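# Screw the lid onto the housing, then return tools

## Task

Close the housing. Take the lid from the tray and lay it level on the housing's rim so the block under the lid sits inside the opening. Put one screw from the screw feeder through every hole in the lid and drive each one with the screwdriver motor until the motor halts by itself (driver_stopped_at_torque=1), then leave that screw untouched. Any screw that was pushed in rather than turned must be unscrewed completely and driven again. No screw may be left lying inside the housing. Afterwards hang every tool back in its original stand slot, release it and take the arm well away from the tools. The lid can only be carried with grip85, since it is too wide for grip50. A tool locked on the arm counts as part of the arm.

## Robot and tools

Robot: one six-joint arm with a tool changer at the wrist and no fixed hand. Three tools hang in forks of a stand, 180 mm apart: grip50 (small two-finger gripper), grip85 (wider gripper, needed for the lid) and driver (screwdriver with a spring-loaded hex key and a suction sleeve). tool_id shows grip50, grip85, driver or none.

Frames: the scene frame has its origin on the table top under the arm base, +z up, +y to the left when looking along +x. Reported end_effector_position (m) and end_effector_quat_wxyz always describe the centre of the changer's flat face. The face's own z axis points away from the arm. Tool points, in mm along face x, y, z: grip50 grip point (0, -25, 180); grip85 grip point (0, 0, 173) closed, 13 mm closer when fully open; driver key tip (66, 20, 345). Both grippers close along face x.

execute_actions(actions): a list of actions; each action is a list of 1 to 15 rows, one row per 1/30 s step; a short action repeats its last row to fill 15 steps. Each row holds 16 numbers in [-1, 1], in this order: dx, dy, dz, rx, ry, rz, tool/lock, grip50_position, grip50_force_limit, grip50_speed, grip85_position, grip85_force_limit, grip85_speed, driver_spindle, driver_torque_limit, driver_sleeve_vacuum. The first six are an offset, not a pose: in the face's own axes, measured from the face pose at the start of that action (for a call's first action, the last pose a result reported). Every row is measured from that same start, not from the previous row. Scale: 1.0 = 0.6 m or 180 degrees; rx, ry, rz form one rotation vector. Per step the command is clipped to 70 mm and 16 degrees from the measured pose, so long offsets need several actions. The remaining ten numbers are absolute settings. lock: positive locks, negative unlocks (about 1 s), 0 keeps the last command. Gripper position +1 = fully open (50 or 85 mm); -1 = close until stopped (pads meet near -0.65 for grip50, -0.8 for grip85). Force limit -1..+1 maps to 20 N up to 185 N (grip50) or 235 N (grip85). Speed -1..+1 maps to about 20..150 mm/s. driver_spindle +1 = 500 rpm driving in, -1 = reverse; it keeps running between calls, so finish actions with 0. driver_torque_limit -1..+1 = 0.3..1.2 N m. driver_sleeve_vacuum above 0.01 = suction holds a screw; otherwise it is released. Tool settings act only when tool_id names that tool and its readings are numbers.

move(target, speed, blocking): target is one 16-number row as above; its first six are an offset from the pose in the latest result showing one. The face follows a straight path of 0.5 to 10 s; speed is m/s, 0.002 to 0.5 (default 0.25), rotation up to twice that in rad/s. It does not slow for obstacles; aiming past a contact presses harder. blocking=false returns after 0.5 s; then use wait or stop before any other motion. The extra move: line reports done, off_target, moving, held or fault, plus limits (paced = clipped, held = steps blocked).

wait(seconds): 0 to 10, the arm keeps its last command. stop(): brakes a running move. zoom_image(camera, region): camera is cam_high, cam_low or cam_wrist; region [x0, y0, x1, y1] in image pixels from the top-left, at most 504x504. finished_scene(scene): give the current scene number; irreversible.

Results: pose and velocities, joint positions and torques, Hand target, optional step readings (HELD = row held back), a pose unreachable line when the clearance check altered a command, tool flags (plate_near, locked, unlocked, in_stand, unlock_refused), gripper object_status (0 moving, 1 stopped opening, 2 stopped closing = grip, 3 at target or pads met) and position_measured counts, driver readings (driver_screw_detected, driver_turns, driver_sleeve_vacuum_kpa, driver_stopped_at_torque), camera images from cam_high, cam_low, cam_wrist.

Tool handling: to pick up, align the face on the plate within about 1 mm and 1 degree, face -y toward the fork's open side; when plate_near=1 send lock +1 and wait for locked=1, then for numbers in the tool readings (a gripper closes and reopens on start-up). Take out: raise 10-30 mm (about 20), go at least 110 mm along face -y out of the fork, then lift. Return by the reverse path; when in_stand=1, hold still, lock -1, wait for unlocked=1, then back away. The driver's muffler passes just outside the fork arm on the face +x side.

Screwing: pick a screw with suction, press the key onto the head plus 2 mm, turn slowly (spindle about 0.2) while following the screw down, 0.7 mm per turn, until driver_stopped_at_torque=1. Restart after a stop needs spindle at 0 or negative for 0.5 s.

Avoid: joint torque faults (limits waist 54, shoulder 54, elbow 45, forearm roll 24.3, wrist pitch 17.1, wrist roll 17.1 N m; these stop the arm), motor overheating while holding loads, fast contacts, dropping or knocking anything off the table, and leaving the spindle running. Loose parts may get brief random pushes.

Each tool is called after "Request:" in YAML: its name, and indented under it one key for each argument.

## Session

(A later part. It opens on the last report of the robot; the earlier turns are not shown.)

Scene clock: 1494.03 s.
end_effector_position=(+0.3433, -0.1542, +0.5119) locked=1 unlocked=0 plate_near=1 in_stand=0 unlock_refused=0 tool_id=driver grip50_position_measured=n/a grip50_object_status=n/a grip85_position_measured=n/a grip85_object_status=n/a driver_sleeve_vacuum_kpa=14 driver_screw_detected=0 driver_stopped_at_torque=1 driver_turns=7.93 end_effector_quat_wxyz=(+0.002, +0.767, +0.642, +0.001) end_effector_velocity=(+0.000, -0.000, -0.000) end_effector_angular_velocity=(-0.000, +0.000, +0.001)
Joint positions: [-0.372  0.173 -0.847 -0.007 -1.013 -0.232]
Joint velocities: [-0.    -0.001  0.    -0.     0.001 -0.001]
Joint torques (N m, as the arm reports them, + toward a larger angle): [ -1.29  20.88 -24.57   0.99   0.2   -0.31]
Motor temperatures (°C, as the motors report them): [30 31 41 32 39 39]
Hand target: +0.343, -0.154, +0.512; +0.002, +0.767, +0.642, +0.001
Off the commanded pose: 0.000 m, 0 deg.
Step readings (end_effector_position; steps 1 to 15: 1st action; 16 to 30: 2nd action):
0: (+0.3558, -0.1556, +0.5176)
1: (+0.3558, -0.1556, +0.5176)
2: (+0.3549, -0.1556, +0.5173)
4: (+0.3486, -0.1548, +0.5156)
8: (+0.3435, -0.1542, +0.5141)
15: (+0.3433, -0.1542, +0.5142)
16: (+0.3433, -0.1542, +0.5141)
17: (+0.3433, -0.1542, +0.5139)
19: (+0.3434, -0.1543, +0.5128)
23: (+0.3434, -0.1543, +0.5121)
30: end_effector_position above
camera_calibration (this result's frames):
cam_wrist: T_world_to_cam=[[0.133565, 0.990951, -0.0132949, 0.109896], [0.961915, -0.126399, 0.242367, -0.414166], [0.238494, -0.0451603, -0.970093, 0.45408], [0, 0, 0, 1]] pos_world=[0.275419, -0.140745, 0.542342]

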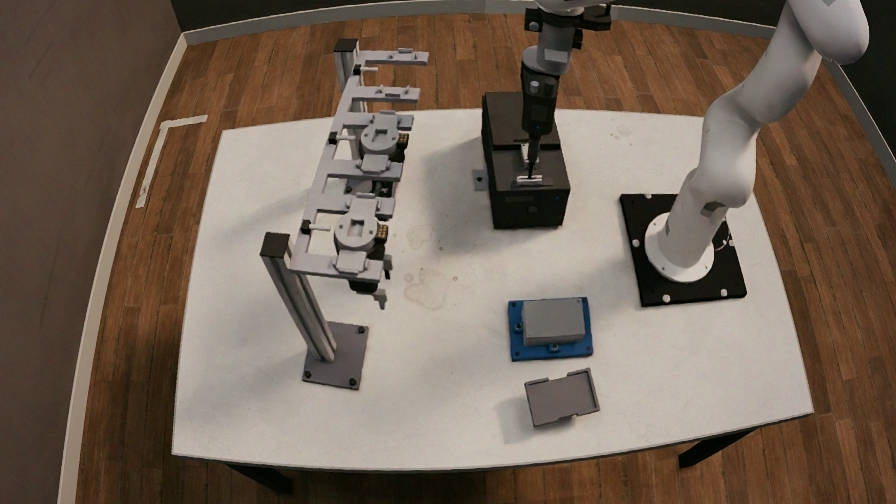

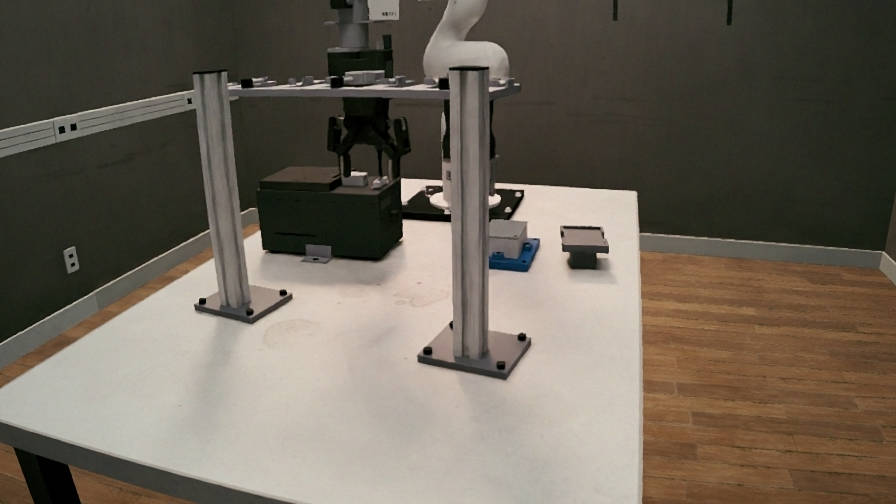

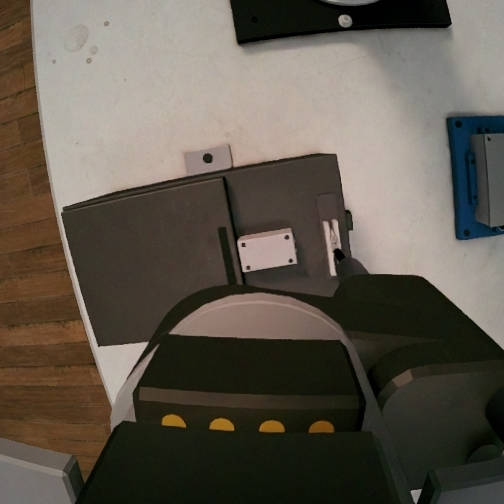

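Request:
execute_actions:
  actions: []

Request:
zoom_image:
  camera: "cam_high"
  region: [490, 130, 570, 200]

Request:
zoom_image:
  camera: "cam_wrist"
  region: [310, 220, 350, 260]

Request:
zoom_image:
  camera: "cam_low"
  region: [350, 150, 410, 200]

Scene clock: 1515.00 s.
end_effector_position=(+0.3433, -0.1542, +0.5118) locked=1 unlocked=0 plate_near=1 in_stand=0 unlock_refused=0 tool_id=driver grip50_position_measured=n/a grip50_object_status=n/a grip85_position_measured=n/a grip85_object_status=n/a driver_sleeve_vacuum_kpa=14 driver_screw_detected=0 driver_stopped_at_torque=1 driver_turns=7.93 end_effector_quat_wxyz=(+0.002, +0.767, +0.642, +0.001) end_effector_velocity=(-0.000, +0.000, +0.000) end_effector_angular_velocity=(+0.000, +0.000, +0.001)
Joint positions: [-0.372  0.173 -0.847 -0.007 -1.013 -0.232]
Joint velocities: [ 0.001  0.001  0.    -0.    -0.001  0.   ]
Joint torques (N m, as the arm reports them, + toward a larger angle): [ -1.01  21.2  -24.6    0.9   -0.1   -0.22]
Motor temperatures (°C, as the motors report them): [30 31 41 32 39 39]
Hand target: +0.343, -0.154, +0.512; +0.002, +0.767, +0.642, +0.001
Off the commanded pose: 0.000 m, 0 deg.
camera_calibration (this result's frames):
cam_wrist: T_world_to_cam=[[0.133552, 0.990954, -0.0132312, 0.109856], [0.961969, -0.126412, 0.24215, -0.414024], [0.238287, -0.0450675, -0.970149, 0.454119], [0, 0, 0, 1]] pos_world=[0.275396, -0.140734, 0.542273]

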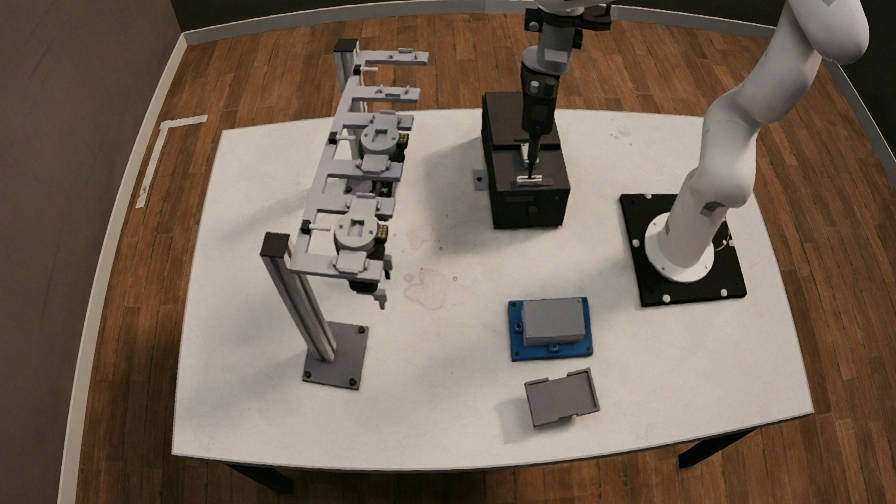

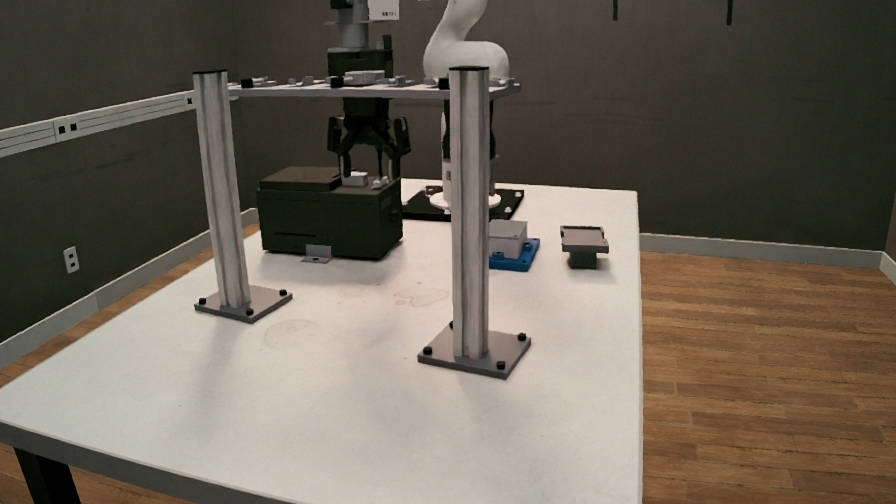

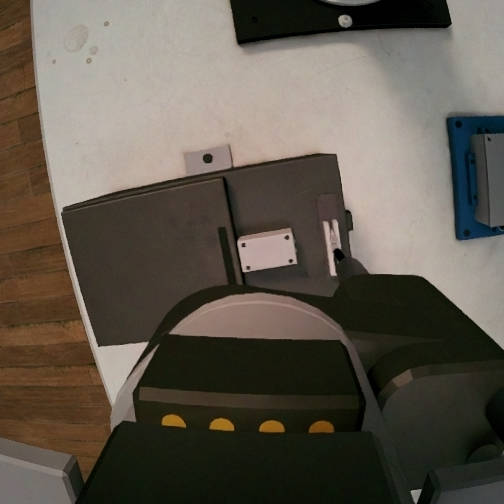

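Region (490, 130, 570, 200) of cam_high's 896x504 image, scaled by 6.300, with more detail than that image has; it fills the top 441 rows of this view, and the rest is white.

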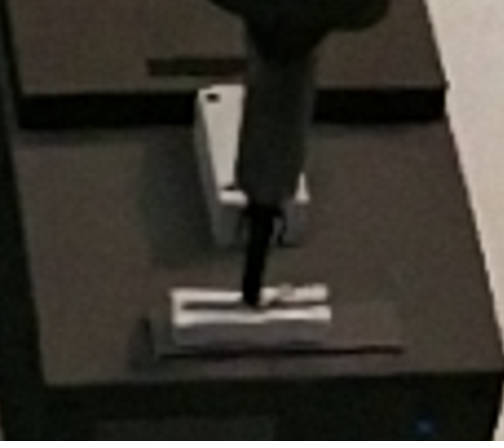

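Region (310, 220, 350, 260) of cam_wrist's 504x504 image, scaled by 12.600, with more detail than that image has.

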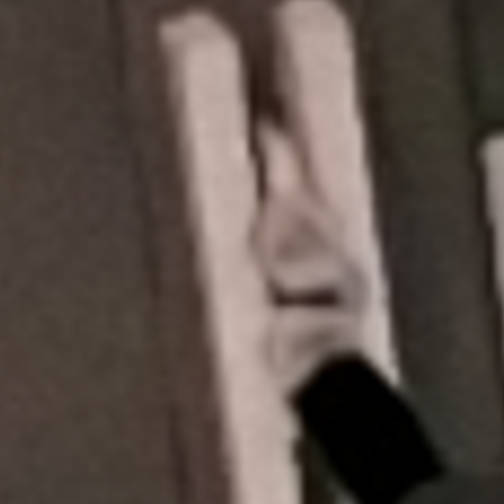

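Region (350, 150, 410, 200) of cam_low's 896x504 image, scaled by 8.400, with more detail than that image has.

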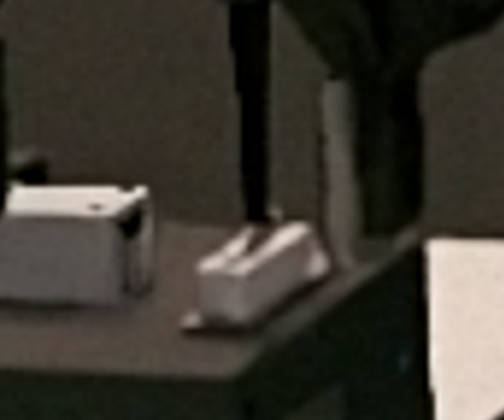

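Request:
execute_actions:
  actions:
    - [[-0.001,-0.0017,-0.003,0,0,0,0,0,0,0,0,0,0,0,-0.6,1]]

Request:
zoom_image:
  camera: "cam_wrist"
  region: [310, 220, 350, 260]

Request:
zoom_image:
  camera: "cam_high"
  region: [505, 160, 550, 195]

Scene clock: 1537.67 s.
end_effector_position=(+0.3422, -0.1546, +0.5135) locked=1 unlocked=0 plate_near=1 in_stand=0 unlock_refused=0 tool_id=driver grip50_position_measured=n/a grip50_object_status=n/a grip85_position_measured=n/a grip85_object_status=n/a driver_sleeve_vacuum_kpa=14 driver_screw_detected=0 driver_stopped_at_torque=1 driver_turns=7.93 end_effector_quat_wxyz=(+0.002, +0.767, +0.642, +0.001) end_effector_velocity=(+0.000, -0.000, +0.000) end_effector_angular_velocity=(-0.000, -0.001, -0.000)
Joint positions: [-0.375  0.176 -0.848 -0.007 -1.017 -0.234]
Joint velocities: [-0.  0. -0.  0.  0. -0.]
Joint torques (N m, as the arm reports them, + toward a larger angle): [ -1.8   22.07 -24.71   0.35   0.06  -0.34]
Motor temperatures (°C, as the motors report them): [30 30 41 32 39 39]
Hand target: +0.342, -0.155, +0.514; +0.002, +0.767, +0.642, +0.001
Off the commanded pose: 0.000 m, 0 deg.
Step readings (end_effector_position):
0: (+0.3433, -0.1542, +0.5118)
1: (+0.3433, -0.1542, +0.5118)
2: (+0.3431, -0.1543, +0.5120)
4: (+0.3425, -0.1545, +0.5129)
8: (+0.3422, -0.1546, +0.5135)
15: end_effector_position above
camera_calibration (this result's frames):
cam_wrist: T_world_to_cam=[[0.133536, 0.990956, -0.0131909, 0.110403], [0.961992, -0.126411, 0.242057, -0.413378], [0.2382, -0.045013, -0.970172, 0.45612], [0, 0, 0, 1]] pos_world=[0.274276, -0.141129, 0.544032]

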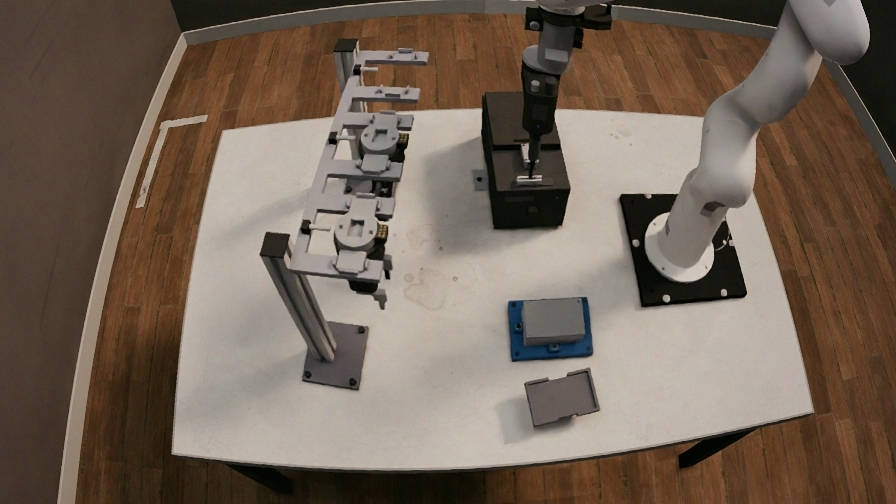

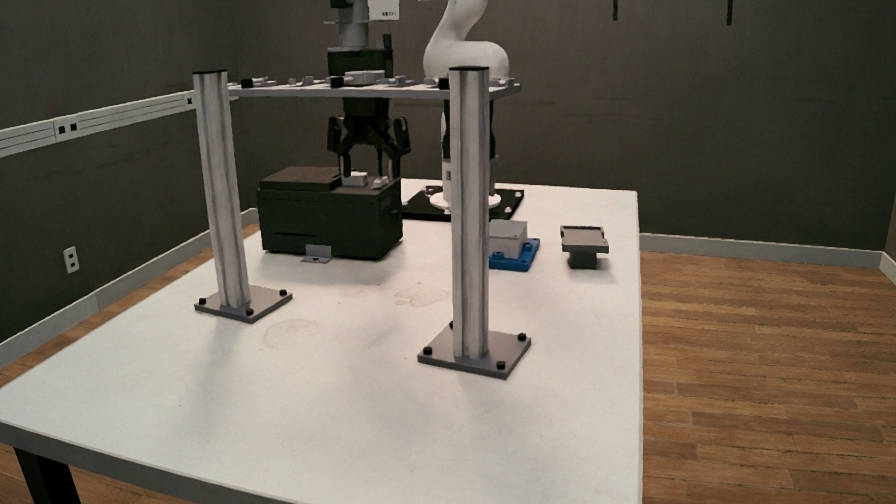

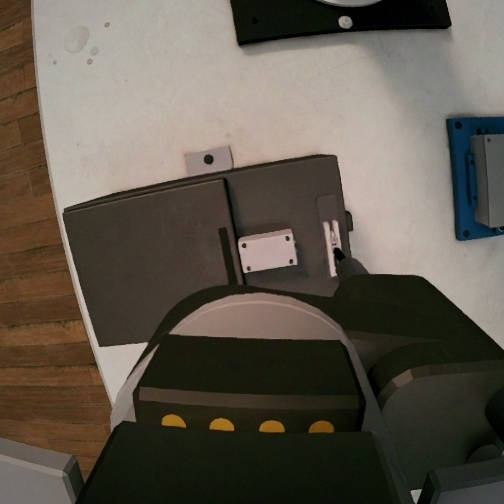

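Region (310, 220, 350, 260) of cam_wrist's 504x504 image, scaled by 12.600, with more detail than that image has.

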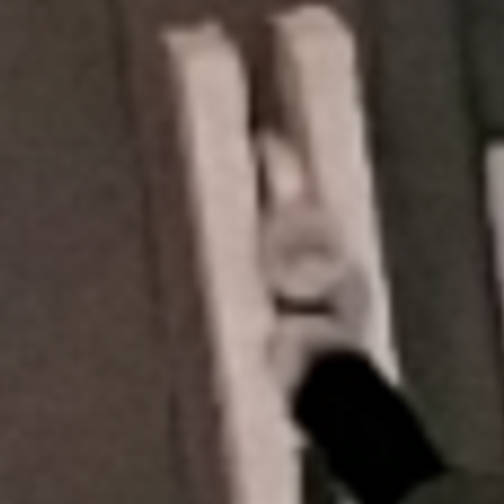

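Region (505, 160, 550, 195) of cam_high's 896x504 image, scaled by 11.200, with more detail than that image has.

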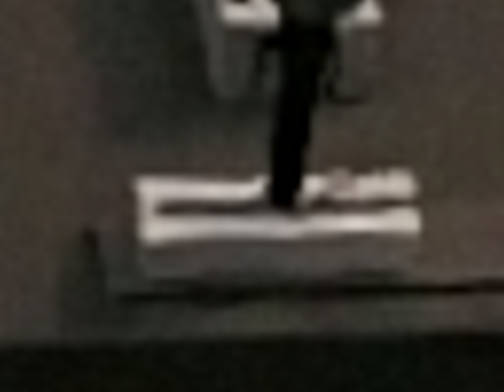

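Request:
execute_actions:
  actions:
    - [[-0.0008,0,0.009,0,0,0,0,0,0,0,0,0,0,0,-0.6,1]]
    - [[0,0,0.007,0,0,0,0,0,0,0,0,0,0,0,-0.6,1]]

Request:
zoom_image:
  camera: "cam_wrist"
  region: [310, 220, 350, 260]

Scene clock: 1546.03 s.
end_effector_position=(+0.3421, -0.1551, +0.5041) locked=1 unlocked=0 plate_near=1 in_stand=0 unlock_refused=0 tool_id=driver grip50_position_measured=n/a grip50_object_status=n/a grip85_position_measured=n/a grip85_object_status=n/a driver_sleeve_vacuum_kpa=14 driver_screw_detected=0 driver_stopped_at_torque=1 driver_turns=7.93 end_effector_quat_wxyz=(+0.002, +0.767, +0.642, +0.001) end_effector_velocity=(-0.000, -0.000, -0.000) end_effector_angular_velocity=(-0.001, -0.001, -0.000)
Joint positions: [-0.376  0.17  -0.832 -0.007 -0.995 -0.235]
Joint velocities: [-0.001  0.001  0.001 -0.     0.002 -0.   ]
Joint torques (N m, as the arm reports them, + toward a larger angle): [  0.1   19.4  -23.36   0.38   0.07  -0.24]
Motor temperatures (°C, as the motors report them): [30 30 41 32 39 39]
Hand target: +0.342, -0.155, +0.504; +0.002, +0.767, +0.642, +0.001
Off the commanded pose: 0.000 m, 0 deg.
Step readings (end_effector_position; steps 1 to 15: 1st action; 16 to 30: 2nd action):
0: (+0.3422, -0.1546, +0.5136)
1: (+0.3422, -0.1546, +0.5136)
2: (+0.3422, -0.1547, +0.5130)
4: (+0.3422, -0.1550, +0.5103)
8: (+0.3421, -0.1551, +0.5084)
15: (+0.3421, -0.1551, +0.5082)
16: (+0.3421, -0.1551, +0.5082)
17: (+0.3421, -0.1551, +0.5077)
19: (+0.3421, -0.1551, +0.5057)
23: (+0.3421, -0.1551, +0.5042)
30: end_effector_position above
camera_calibration (this result's frames):
cam_wrist: T_world_to_cam=[[0.133582, 0.990949, -0.0132669, 0.110809], [0.961916, -0.126423, 0.242352, -0.411269], [0.238481, -0.0451354, -0.970098, 0.446805], [0, 0, 0, 1]] pos_world=[0.27425, -0.141633, 0.534587]

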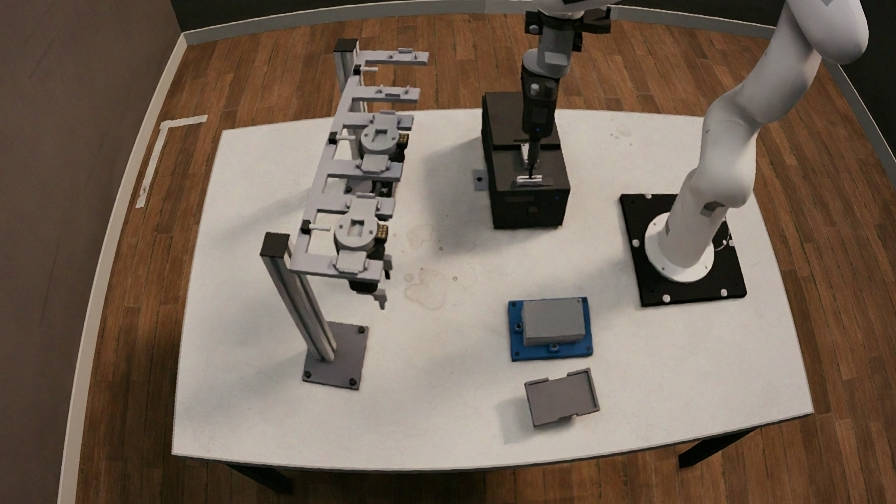

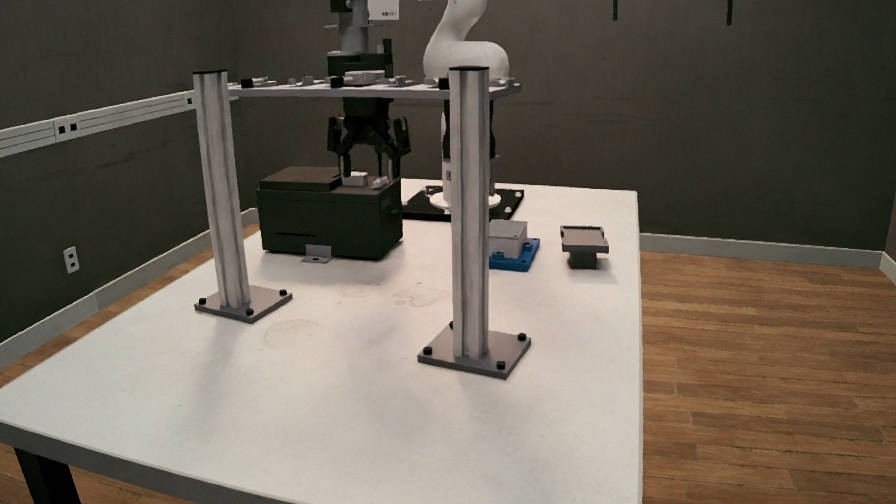

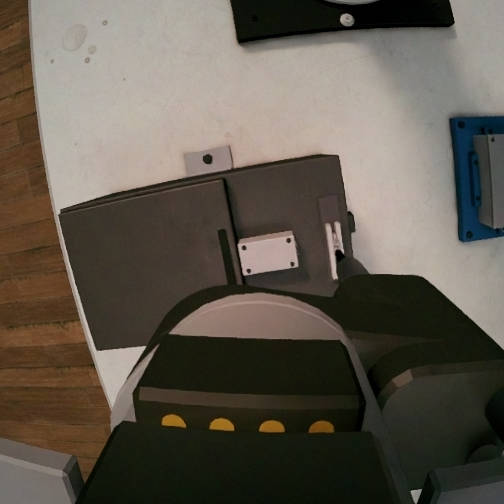

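Region (310, 220, 350, 260) of cam_wrist's 504x504 image, scaled by 12.600, with more detail than that image has.

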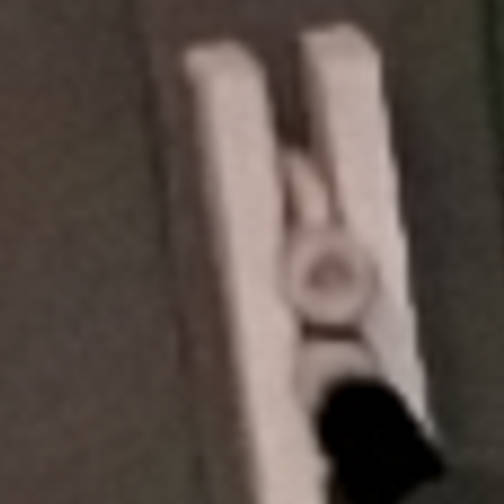

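Request:
execute_actions:
  actions:
    - [[0,0,-0.007,0,0,0,0,0,0,0,0,0,0,0,-0.6,1]]
    - [[-0.0017,-0.0027,0,0,0,0,0,0,0,0,0,0,0,0,-0.6,1]]
    - [[0,0,0.007,0,0,0,0,0,0,0,0,0,0,0,-0.6,1]]

Request:
zoom_image:
  camera: "cam_wrist"
  region: [310, 220, 350, 260]

Scene clock: 1560.60 s.
end_effector_position=(+0.3404, -0.1558, +0.5041) locked=1 unlocked=0 plate_near=1 in_stand=0 unlock_refused=0 tool_id=driver grip50_position_measured=n/a grip50_object_status=n/a grip85_position_measured=n/a grip85_object_status=n/a driver_sleeve_vacuum_kpa=14 driver_screw_detected=0 driver_stopped_at_torque=1 driver_turns=7.93 end_effector_quat_wxyz=(+0.002, +0.767, +0.642, +0.001) end_effector_velocity=(-0.000, -0.000, -0.001) end_effector_angular_velocity=(-0.000, +0.002, +0.000)
Joint positions: [-0.38   0.174 -0.829 -0.007 -0.995 -0.239]
Joint velocities: [-0.001 -0.001  0.001 -0.001  0.    -0.   ]
Joint torques (N m, as the arm reports them, + toward a larger angle): [ -1.53  18.47 -23.6   -0.02  -0.03  -0.39]
Motor temperatures (°C, as the motors report them): [30 30 41 32 39 39]
Hand target: +0.340, -0.156, +0.504; +0.002, +0.767, +0.642, +0.001
Off the commanded pose: 0.000 m, 0 deg.
Step readings (end_effector_position; steps 1 to 15: 1st action; 16 to 30: 2nd action; 31 to 45: 3rd action):
0: (+0.3421, -0.1551, +0.5040)
1: (+0.3421, -0.1551, +0.5040)
2: (+0.3421, -0.1551, +0.5045)
4: (+0.3421, -0.1551, +0.5067)
8: (+0.3421, -0.1551, +0.5081)
15: (+0.3421, -0.1551, +0.5082)
16: (+0.3421, -0.1551, +0.5082)
17: (+0.3418, -0.1552, +0.5082)
19: (+0.3410, -0.1556, +0.5082)
23: (+0.3404, -0.1558, +0.5082)
30: (+0.3404, -0.1558, +0.5082)
31: (+0.3403, -0.1558, +0.5082)
32: (+0.3404, -0.1558, +0.5078)
34: (+0.3403, -0.1558, +0.5056)
38: (+0.3404, -0.1558, +0.5042)
45: end_effector_position above
camera_calibration (this result's frames):
cam_wrist: T_world_to_cam=[[0.133574, 0.99095, -0.0132457, 0.111737], [0.961922, -0.126422, 0.24233, -0.409644], [0.238462, -0.0451102, -0.970103, 0.447198], [0, 0, 0, 1]] pos_world=[0.272481, -0.142341, 0.534577]

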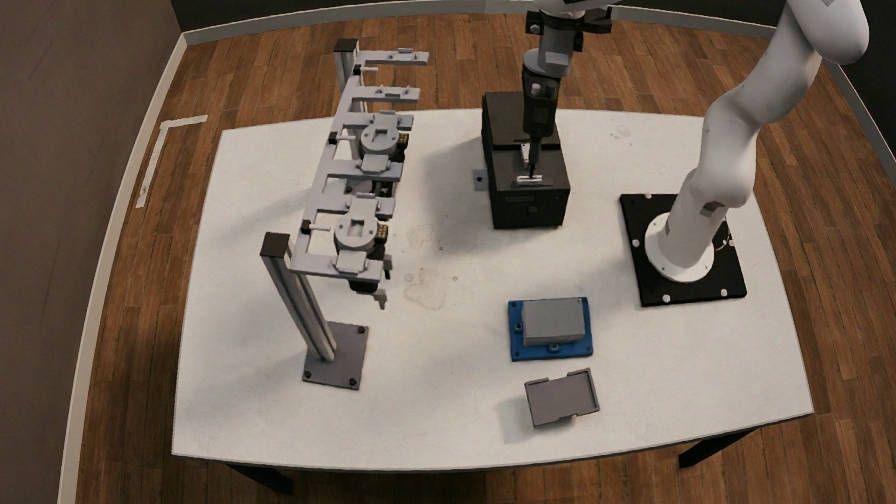

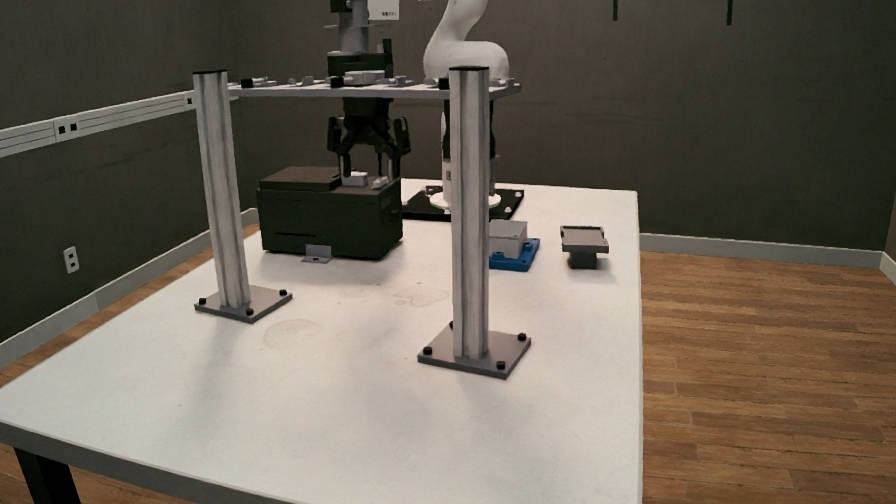

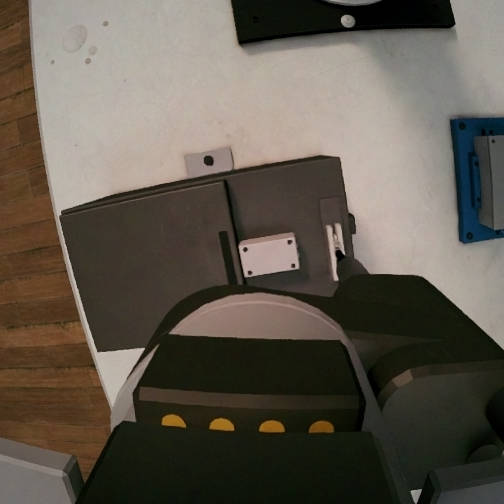

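Region (310, 220, 350, 260) of cam_wrist's 504x504 image, scaled by 12.600, with more detail than that image has.

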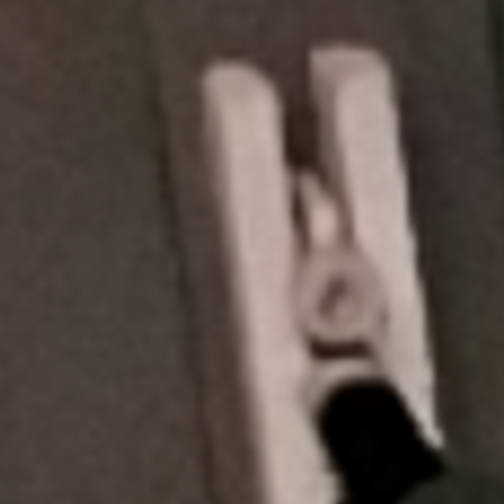

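Request:
execute_actions:
  actions:
    - [[0,0,0.001,0,0,0,0,0,0,0,0,0,0,0.1,-0.6,1]]
    - [[0,0,0,0,0,0,0,0,0,0,0,0,0,0,-0.6,1]]

Request:
zoom_image:
  camera: "cam_wrist"
  region: [310, 220, 350, 260]

Scene clock: 1570.50 s.
end_effector_position=(+0.3404, -0.1559, +0.5035) locked=1 unlocked=0 plate_near=1 in_stand=0 unlock_refused=0 tool_id=driver grip50_position_measured=n/a grip50_object_status=n/a grip85_position_measured=n/a grip85_object_status=n/a driver_sleeve_vacuum_kpa=40 driver_screw_detected=1 driver_stopped_at_torque=0 driver_turns=8.34 end_effector_quat_wxyz=(+0.002, +0.767, +0.642, +0.001) end_effector_velocity=(+0.000, +0.000, +0.000) end_effector_angular_velocity=(+0.000, +0.001, -0.000)
Joint positions: [-0.38   0.173 -0.827 -0.007 -0.994 -0.239]
Joint velocities: [ 0.    -0.    -0.     0.    -0.001  0.001]
Joint torques (N m, as the arm reports them, + toward a larger angle): [ -0.98  18.88 -23.45   0.51   0.15  -0.23]
Motor temperatures (°C, as the motors report them): [30 30 41 32 39 39]
Hand target: +0.340, -0.156, +0.503; +0.002, +0.767, +0.642, +0.001
Off the commanded pose: 0.000 m, 0 deg.
Step readings (end_effector_position; steps 1 to 15: 1st action; 16 to 30: 2nd action):
0: (+0.3404, -0.1558, +0.5040)
1: (+0.3404, -0.1558, +0.5040)
2: (+0.3403, -0.1558, +0.5039)
4: (+0.3403, -0.1558, +0.5036)
8: (+0.3403, -0.1559, +0.5034)
15: (+0.3404, -0.1559, +0.5035)
16: (+0.3404, -0.1559, +0.5035)
17: (+0.3404, -0.1559, +0.5035)
19: (+0.3404, -0.1559, +0.5035)
23: (+0.3404, -0.1559, +0.5035)
30: end_effector_position above
camera_calibration (this result's frames):
cam_wrist: T_world_to_cam=[[0.133576, 0.99095, -0.0132753, 0.111755], [0.961924, -0.126417, 0.242324, -0.409495], [0.238452, -0.0451385, -0.970105, 0.446606], [0, 0, 0, 1]] pos_world=[0.272481, -0.142352, 0.533968]

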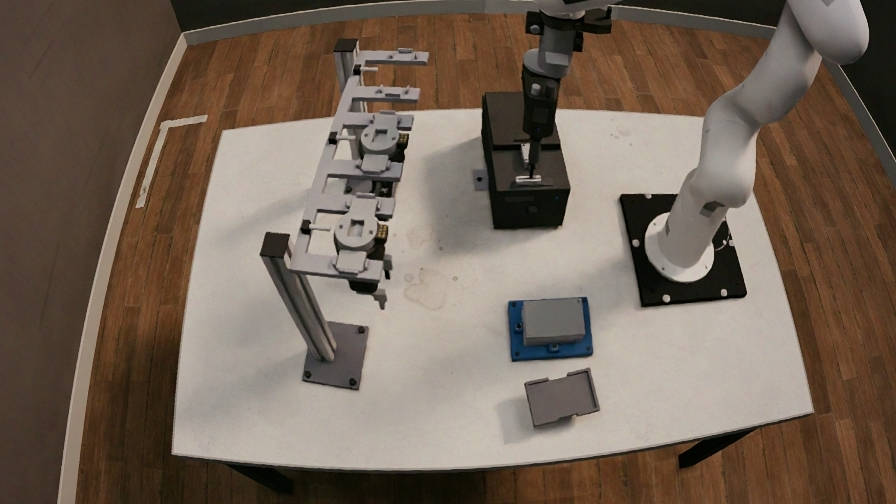

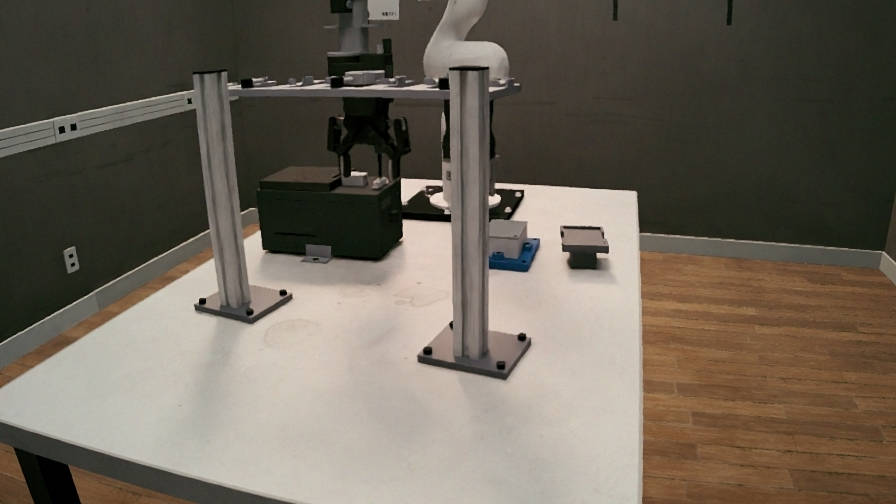

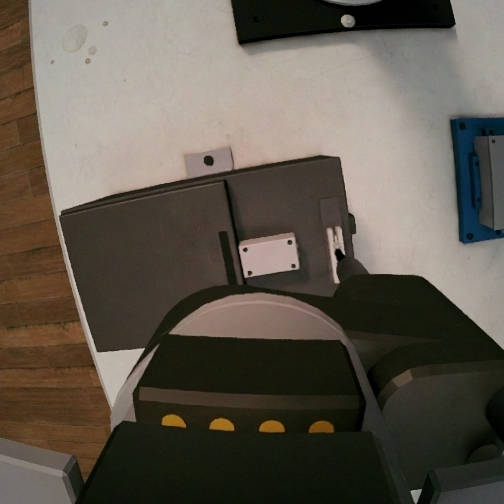

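Region (310, 220, 350, 260) of cam_wrist's 504x504 image, scaled by 12.600, with more detail than that image has.

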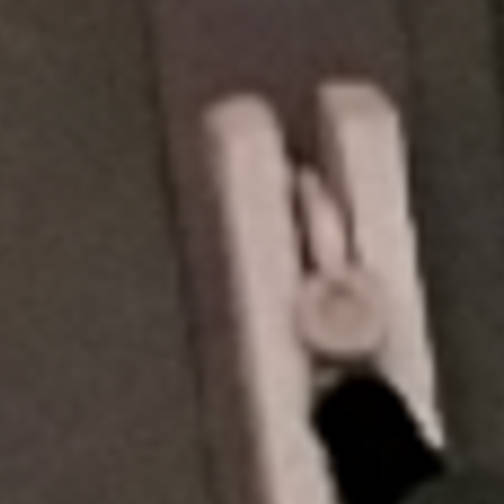

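Request:
execute_actions:
  actions:
    - [[0,0,0.002,0,0,0,0,0,0,0,0,0,0,0.1,-0.6,1]]
    - [[0,0,0,0,0,0,0,0,0,0,0,0,0,0,-0.6,1]]

Request:
move:
  target: [0,0,-0.08,0,0,0,0,0,0,0,0,0,0,0,-0.6,1]
  speed: 0.05

Request:
zoom_image:
  camera: "cam_low"
  region: [340, 110, 420, 200]

Scene clock: 1579.50 s.
end_effector_position=(+0.3404, -0.1559, +0.5023) locked=1 unlocked=0 plate_near=1 in_stand=0 unlock_refused=0 tool_id=driver grip50_position_measured=n/a grip50_object_status=n/a grip85_position_measured=n/a grip85_object_status=n/a driver_sleeve_vacuum_kpa=40 driver_screw_detected=1 driver_stopped_at_torque=0 driver_turns=8.74 end_effector_quat_wxyz=(+0.002, +0.767, +0.642, +0.001) end_effector_velocity=(+0.000, -0.000, +0.000) end_effector_angular_velocity=(-0.000, -0.000, -0.001)
Joint positions: [-0.38   0.173 -0.825 -0.007 -0.991 -0.239]
Joint velocities: [-0. -0. -0. -0.  0.  0.]
Joint torques (N m, as the arm reports them, + toward a larger angle): [ -2.16  19.1  -22.91   0.55   0.06  -0.19]
Motor temperatures (°C, as the motors report them): [30 30 41 32 39 39]
Hand target: +0.340, -0.156, +0.502; +0.002, +0.767, +0.642, +0.001
Off the commanded pose: 0.000 m, 0 deg.
Step readings (end_effector_position; steps 1 to 15: 1st action; 16 to 30: 2nd action):
0: (+0.3404, -0.1559, +0.5035)
1: (+0.3404, -0.1559, +0.5035)
2: (+0.3404, -0.1559, +0.5033)
4: (+0.3404, -0.1559, +0.5027)
8: (+0.3404, -0.1559, +0.5023)
15: (+0.3404, -0.1559, +0.5023)
16: (+0.3404, -0.1559, +0.5023)
17: (+0.3404, -0.1559, +0.5023)
19: (+0.3404, -0.1559, +0.5023)
23: (+0.3404, -0.1559, +0.5023)
30: end_effector_position above
camera_calibration (this result's frames):
cam_wrist: T_world_to_cam=[[0.133584, 0.990948, -0.0132936, 0.111751], [0.96191, -0.126418, 0.242379, -0.409245], [0.238504, -0.0451652, -0.970091, 0.445432], [0, 0, 0, 1]] pos_world=[0.272491, -0.142358, 0.532787]

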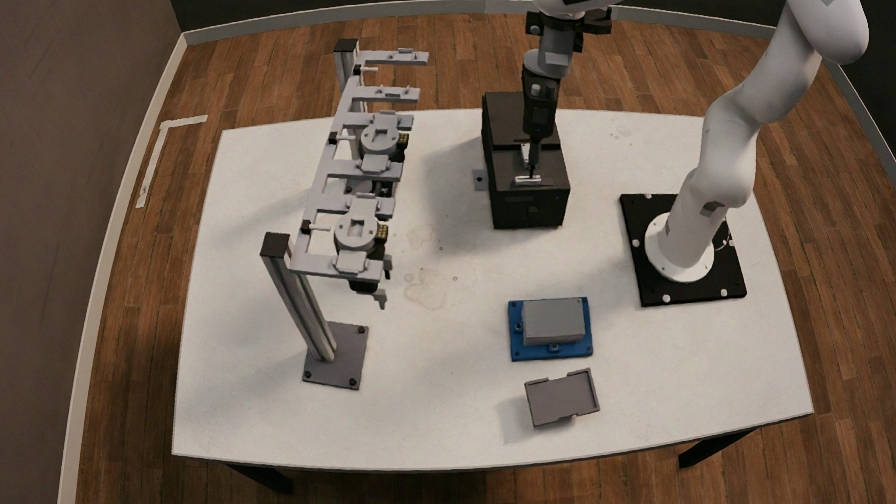

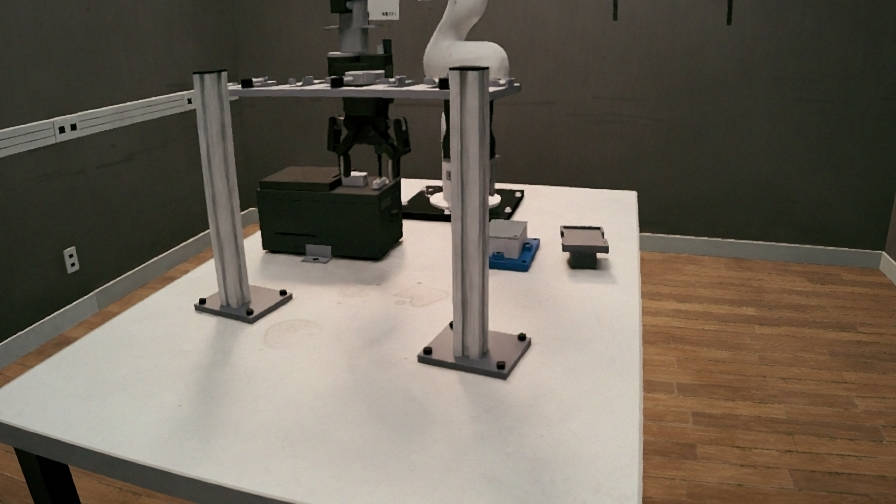

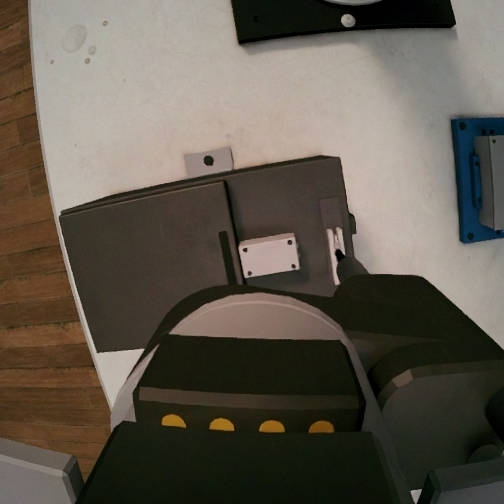

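Scene clock: 1580.80 s.
end_effector_position=(+0.3402, -0.1557, +0.5501) locked=1 unlocked=0 plate_near=1 in_stand=0 unlock_refused=0 tool_id=driver grip50_position_measured=n/a grip50_object_status=n/a grip85_position_measured=n/a grip85_object_status=n/a driver_sleeve_vacuum_kpa=39 driver_screw_detected=1 driver_stopped_at_torque=0 driver_turns=8.74 end_effector_quat_wxyz=(+0.002, +0.767, +0.642, +0.001) end_effector_velocity=(+0.000, -0.000, +0.000) end_effector_angular_velocity=(-0.000, -0.000, -0.001)
Joint positions: [-0.379  0.197 -0.913 -0.006 -1.103 -0.239]
Joint velocities: [-0.001 -0.    -0.001 -0.    -0.001  0.   ]
Joint torques (N m, as the arm reports them, + toward a larger angle): [ -2.56  22.6  -26.33   1.27   0.32  -0.28]
Motor temperatures (°C, as the motors report them): [30 30 41 32 39 39]
Hand target: +0.340, -0.156, +0.550; +0.002, +0.767, +0.642, +0.001
Off the commanded pose: 0.000 m, 0 deg.
move: done
camera_calibration (this result's frames):
cam_wrist: T_world_to_cam=[[0.133411, 0.990974, -0.0131344, 0.112223], [0.961984, -0.126299, 0.242149, -0.420512], [0.238305, -0.0449404, -0.97015, 0.492021], [0, 0, 0, 1]] pos_world=[0.272303, -0.142209, 0.580635]

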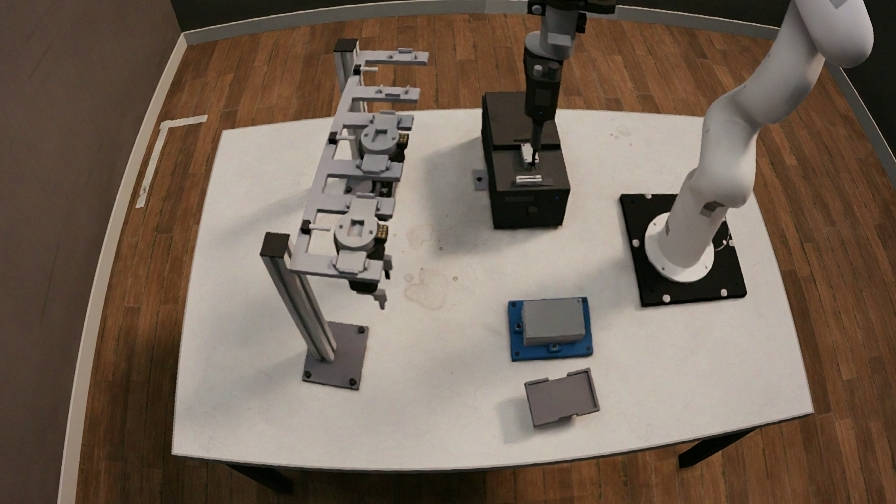

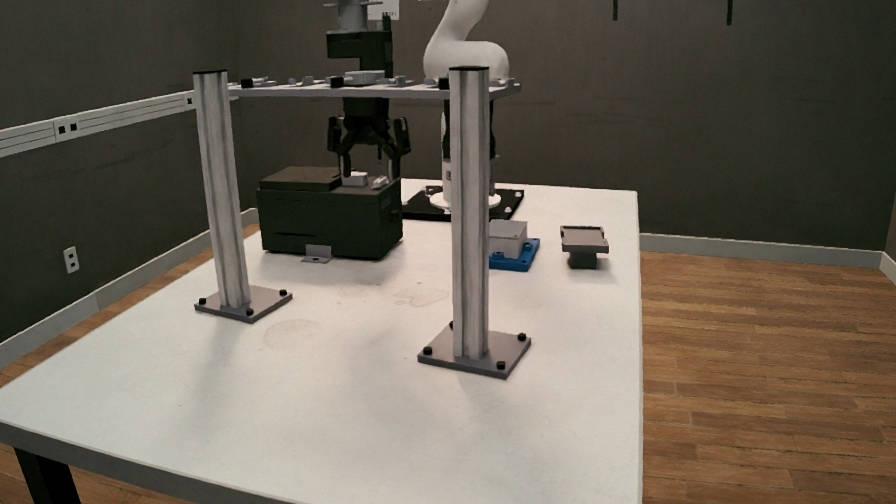

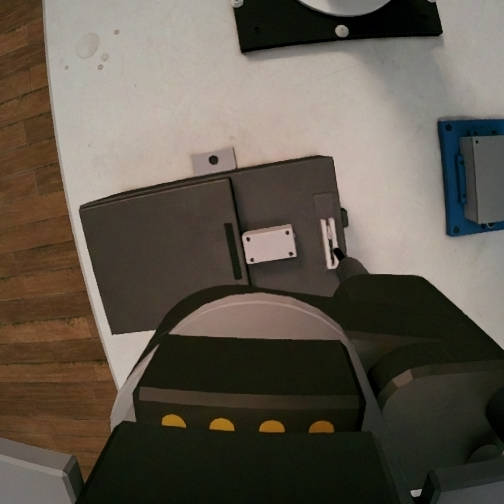

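Region (340, 110, 420, 200) of cam_low's 896x504 image, scaled by 5.600, with more detail than that image has.

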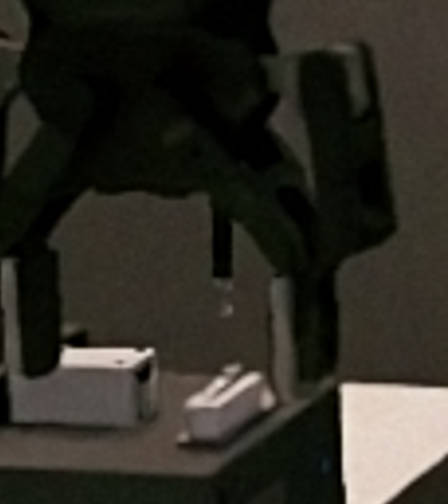

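Request:
move:
  target: [0.3624,-0.2002,0.1335,0,0,0,0,0,0,0,0,0,0,0,-0.6,1]
  speed: 0.15

Request:
zoom_image:
  camera: "cam_wrist"
  region: [290, 200, 380, 290]

Scene clock: 1610.90 s.
end_effector_position=(+0.2608, +0.0793, +0.4692) locked=1 unlocked=0 plate_near=1 in_stand=0 unlock_refused=0 tool_id=driver grip50_position_measured=n/a grip50_object_status=n/a grip85_position_measured=n/a grip85_object_status=n/a driver_sleeve_vacuum_kpa=39 driver_screw_detected=1 driver_stopped_at_torque=0 driver_turns=8.74 end_effector_quat_wxyz=(+0.002, +0.767, +0.642, +0.001) end_effector_velocity=(-0.000, +0.001, -0.000) end_effector_angular_velocity=(-0.001, +0.001, +0.000)
Joint positions: [ 0.349  0.437 -0.553 -0.009 -0.989  0.491]
Joint velocities: [ 0.005 -0.001  0.    -0.001  0.     0.005]
Joint torques (N m, as the arm reports them, + toward a larger angle): [ -2.43   7.58 -26.23   0.57   0.83  -0.31]
Motor temperatures (°C, as the motors report them): [30 30 41 32 39 39]
Hand target: +0.261, +0.079, +0.469; +0.002, +0.767, +0.642, +0.001
Off the commanded pose: 0.000 m, 0 deg.
move: done
camera_calibration (this result's frames):
cam_wrist: T_world_to_cam=[[0.133743, 0.990941, -0.0122238, -0.111664], [0.962133, -0.126879, 0.24125, -0.294413], [0.237514, -0.0440265, -0.970386, 0.443277], [0, 0, 0, 1]] pos_world=[0.192915, 0.0928136, 0.499812]

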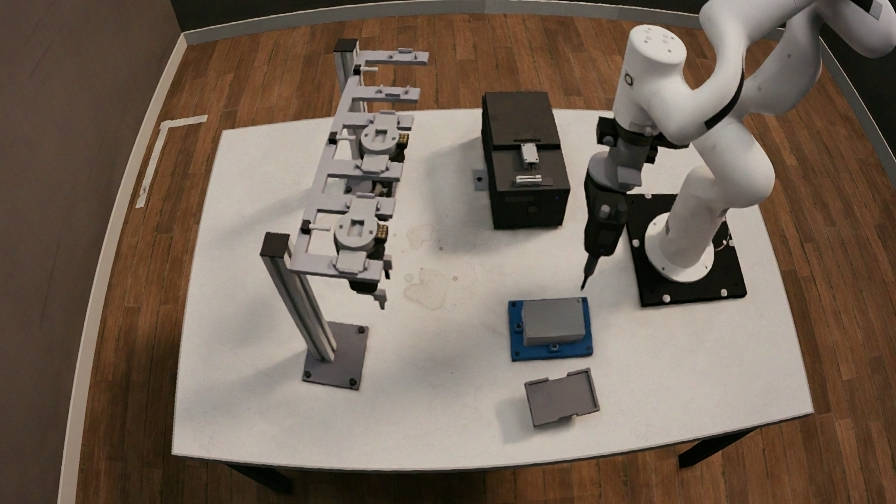

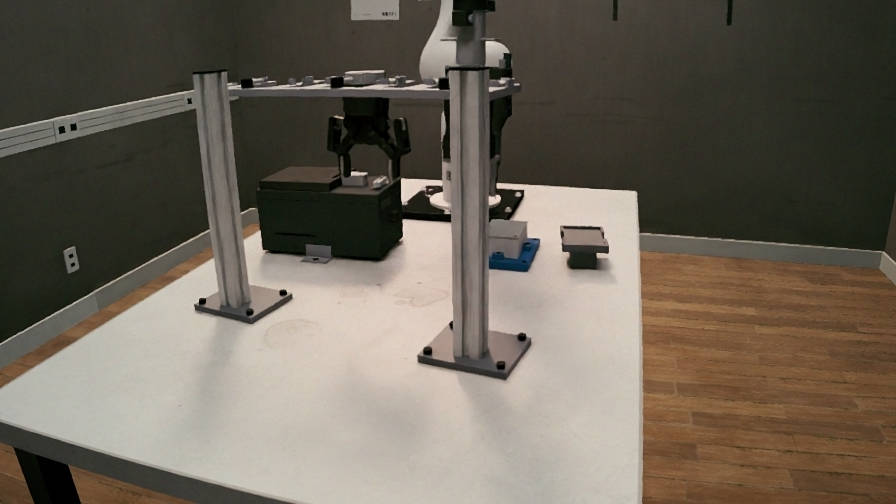

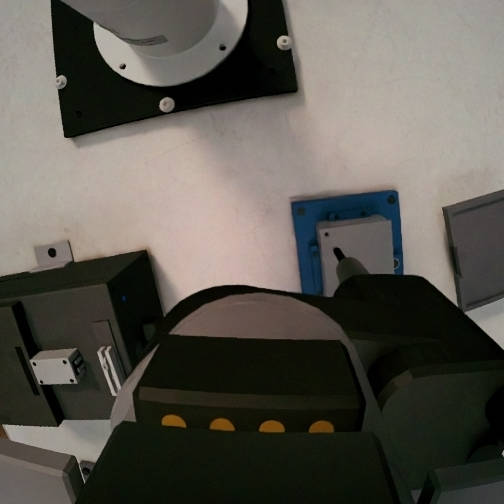

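Region (290, 200, 380, 290) of cam_wrist's 504x504 image, scaled by 5.600, with more detail than that image has.

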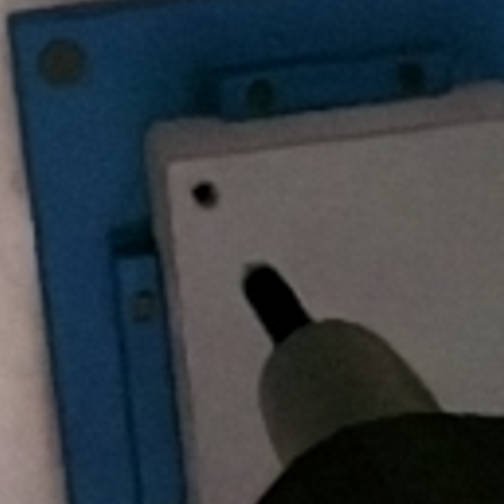

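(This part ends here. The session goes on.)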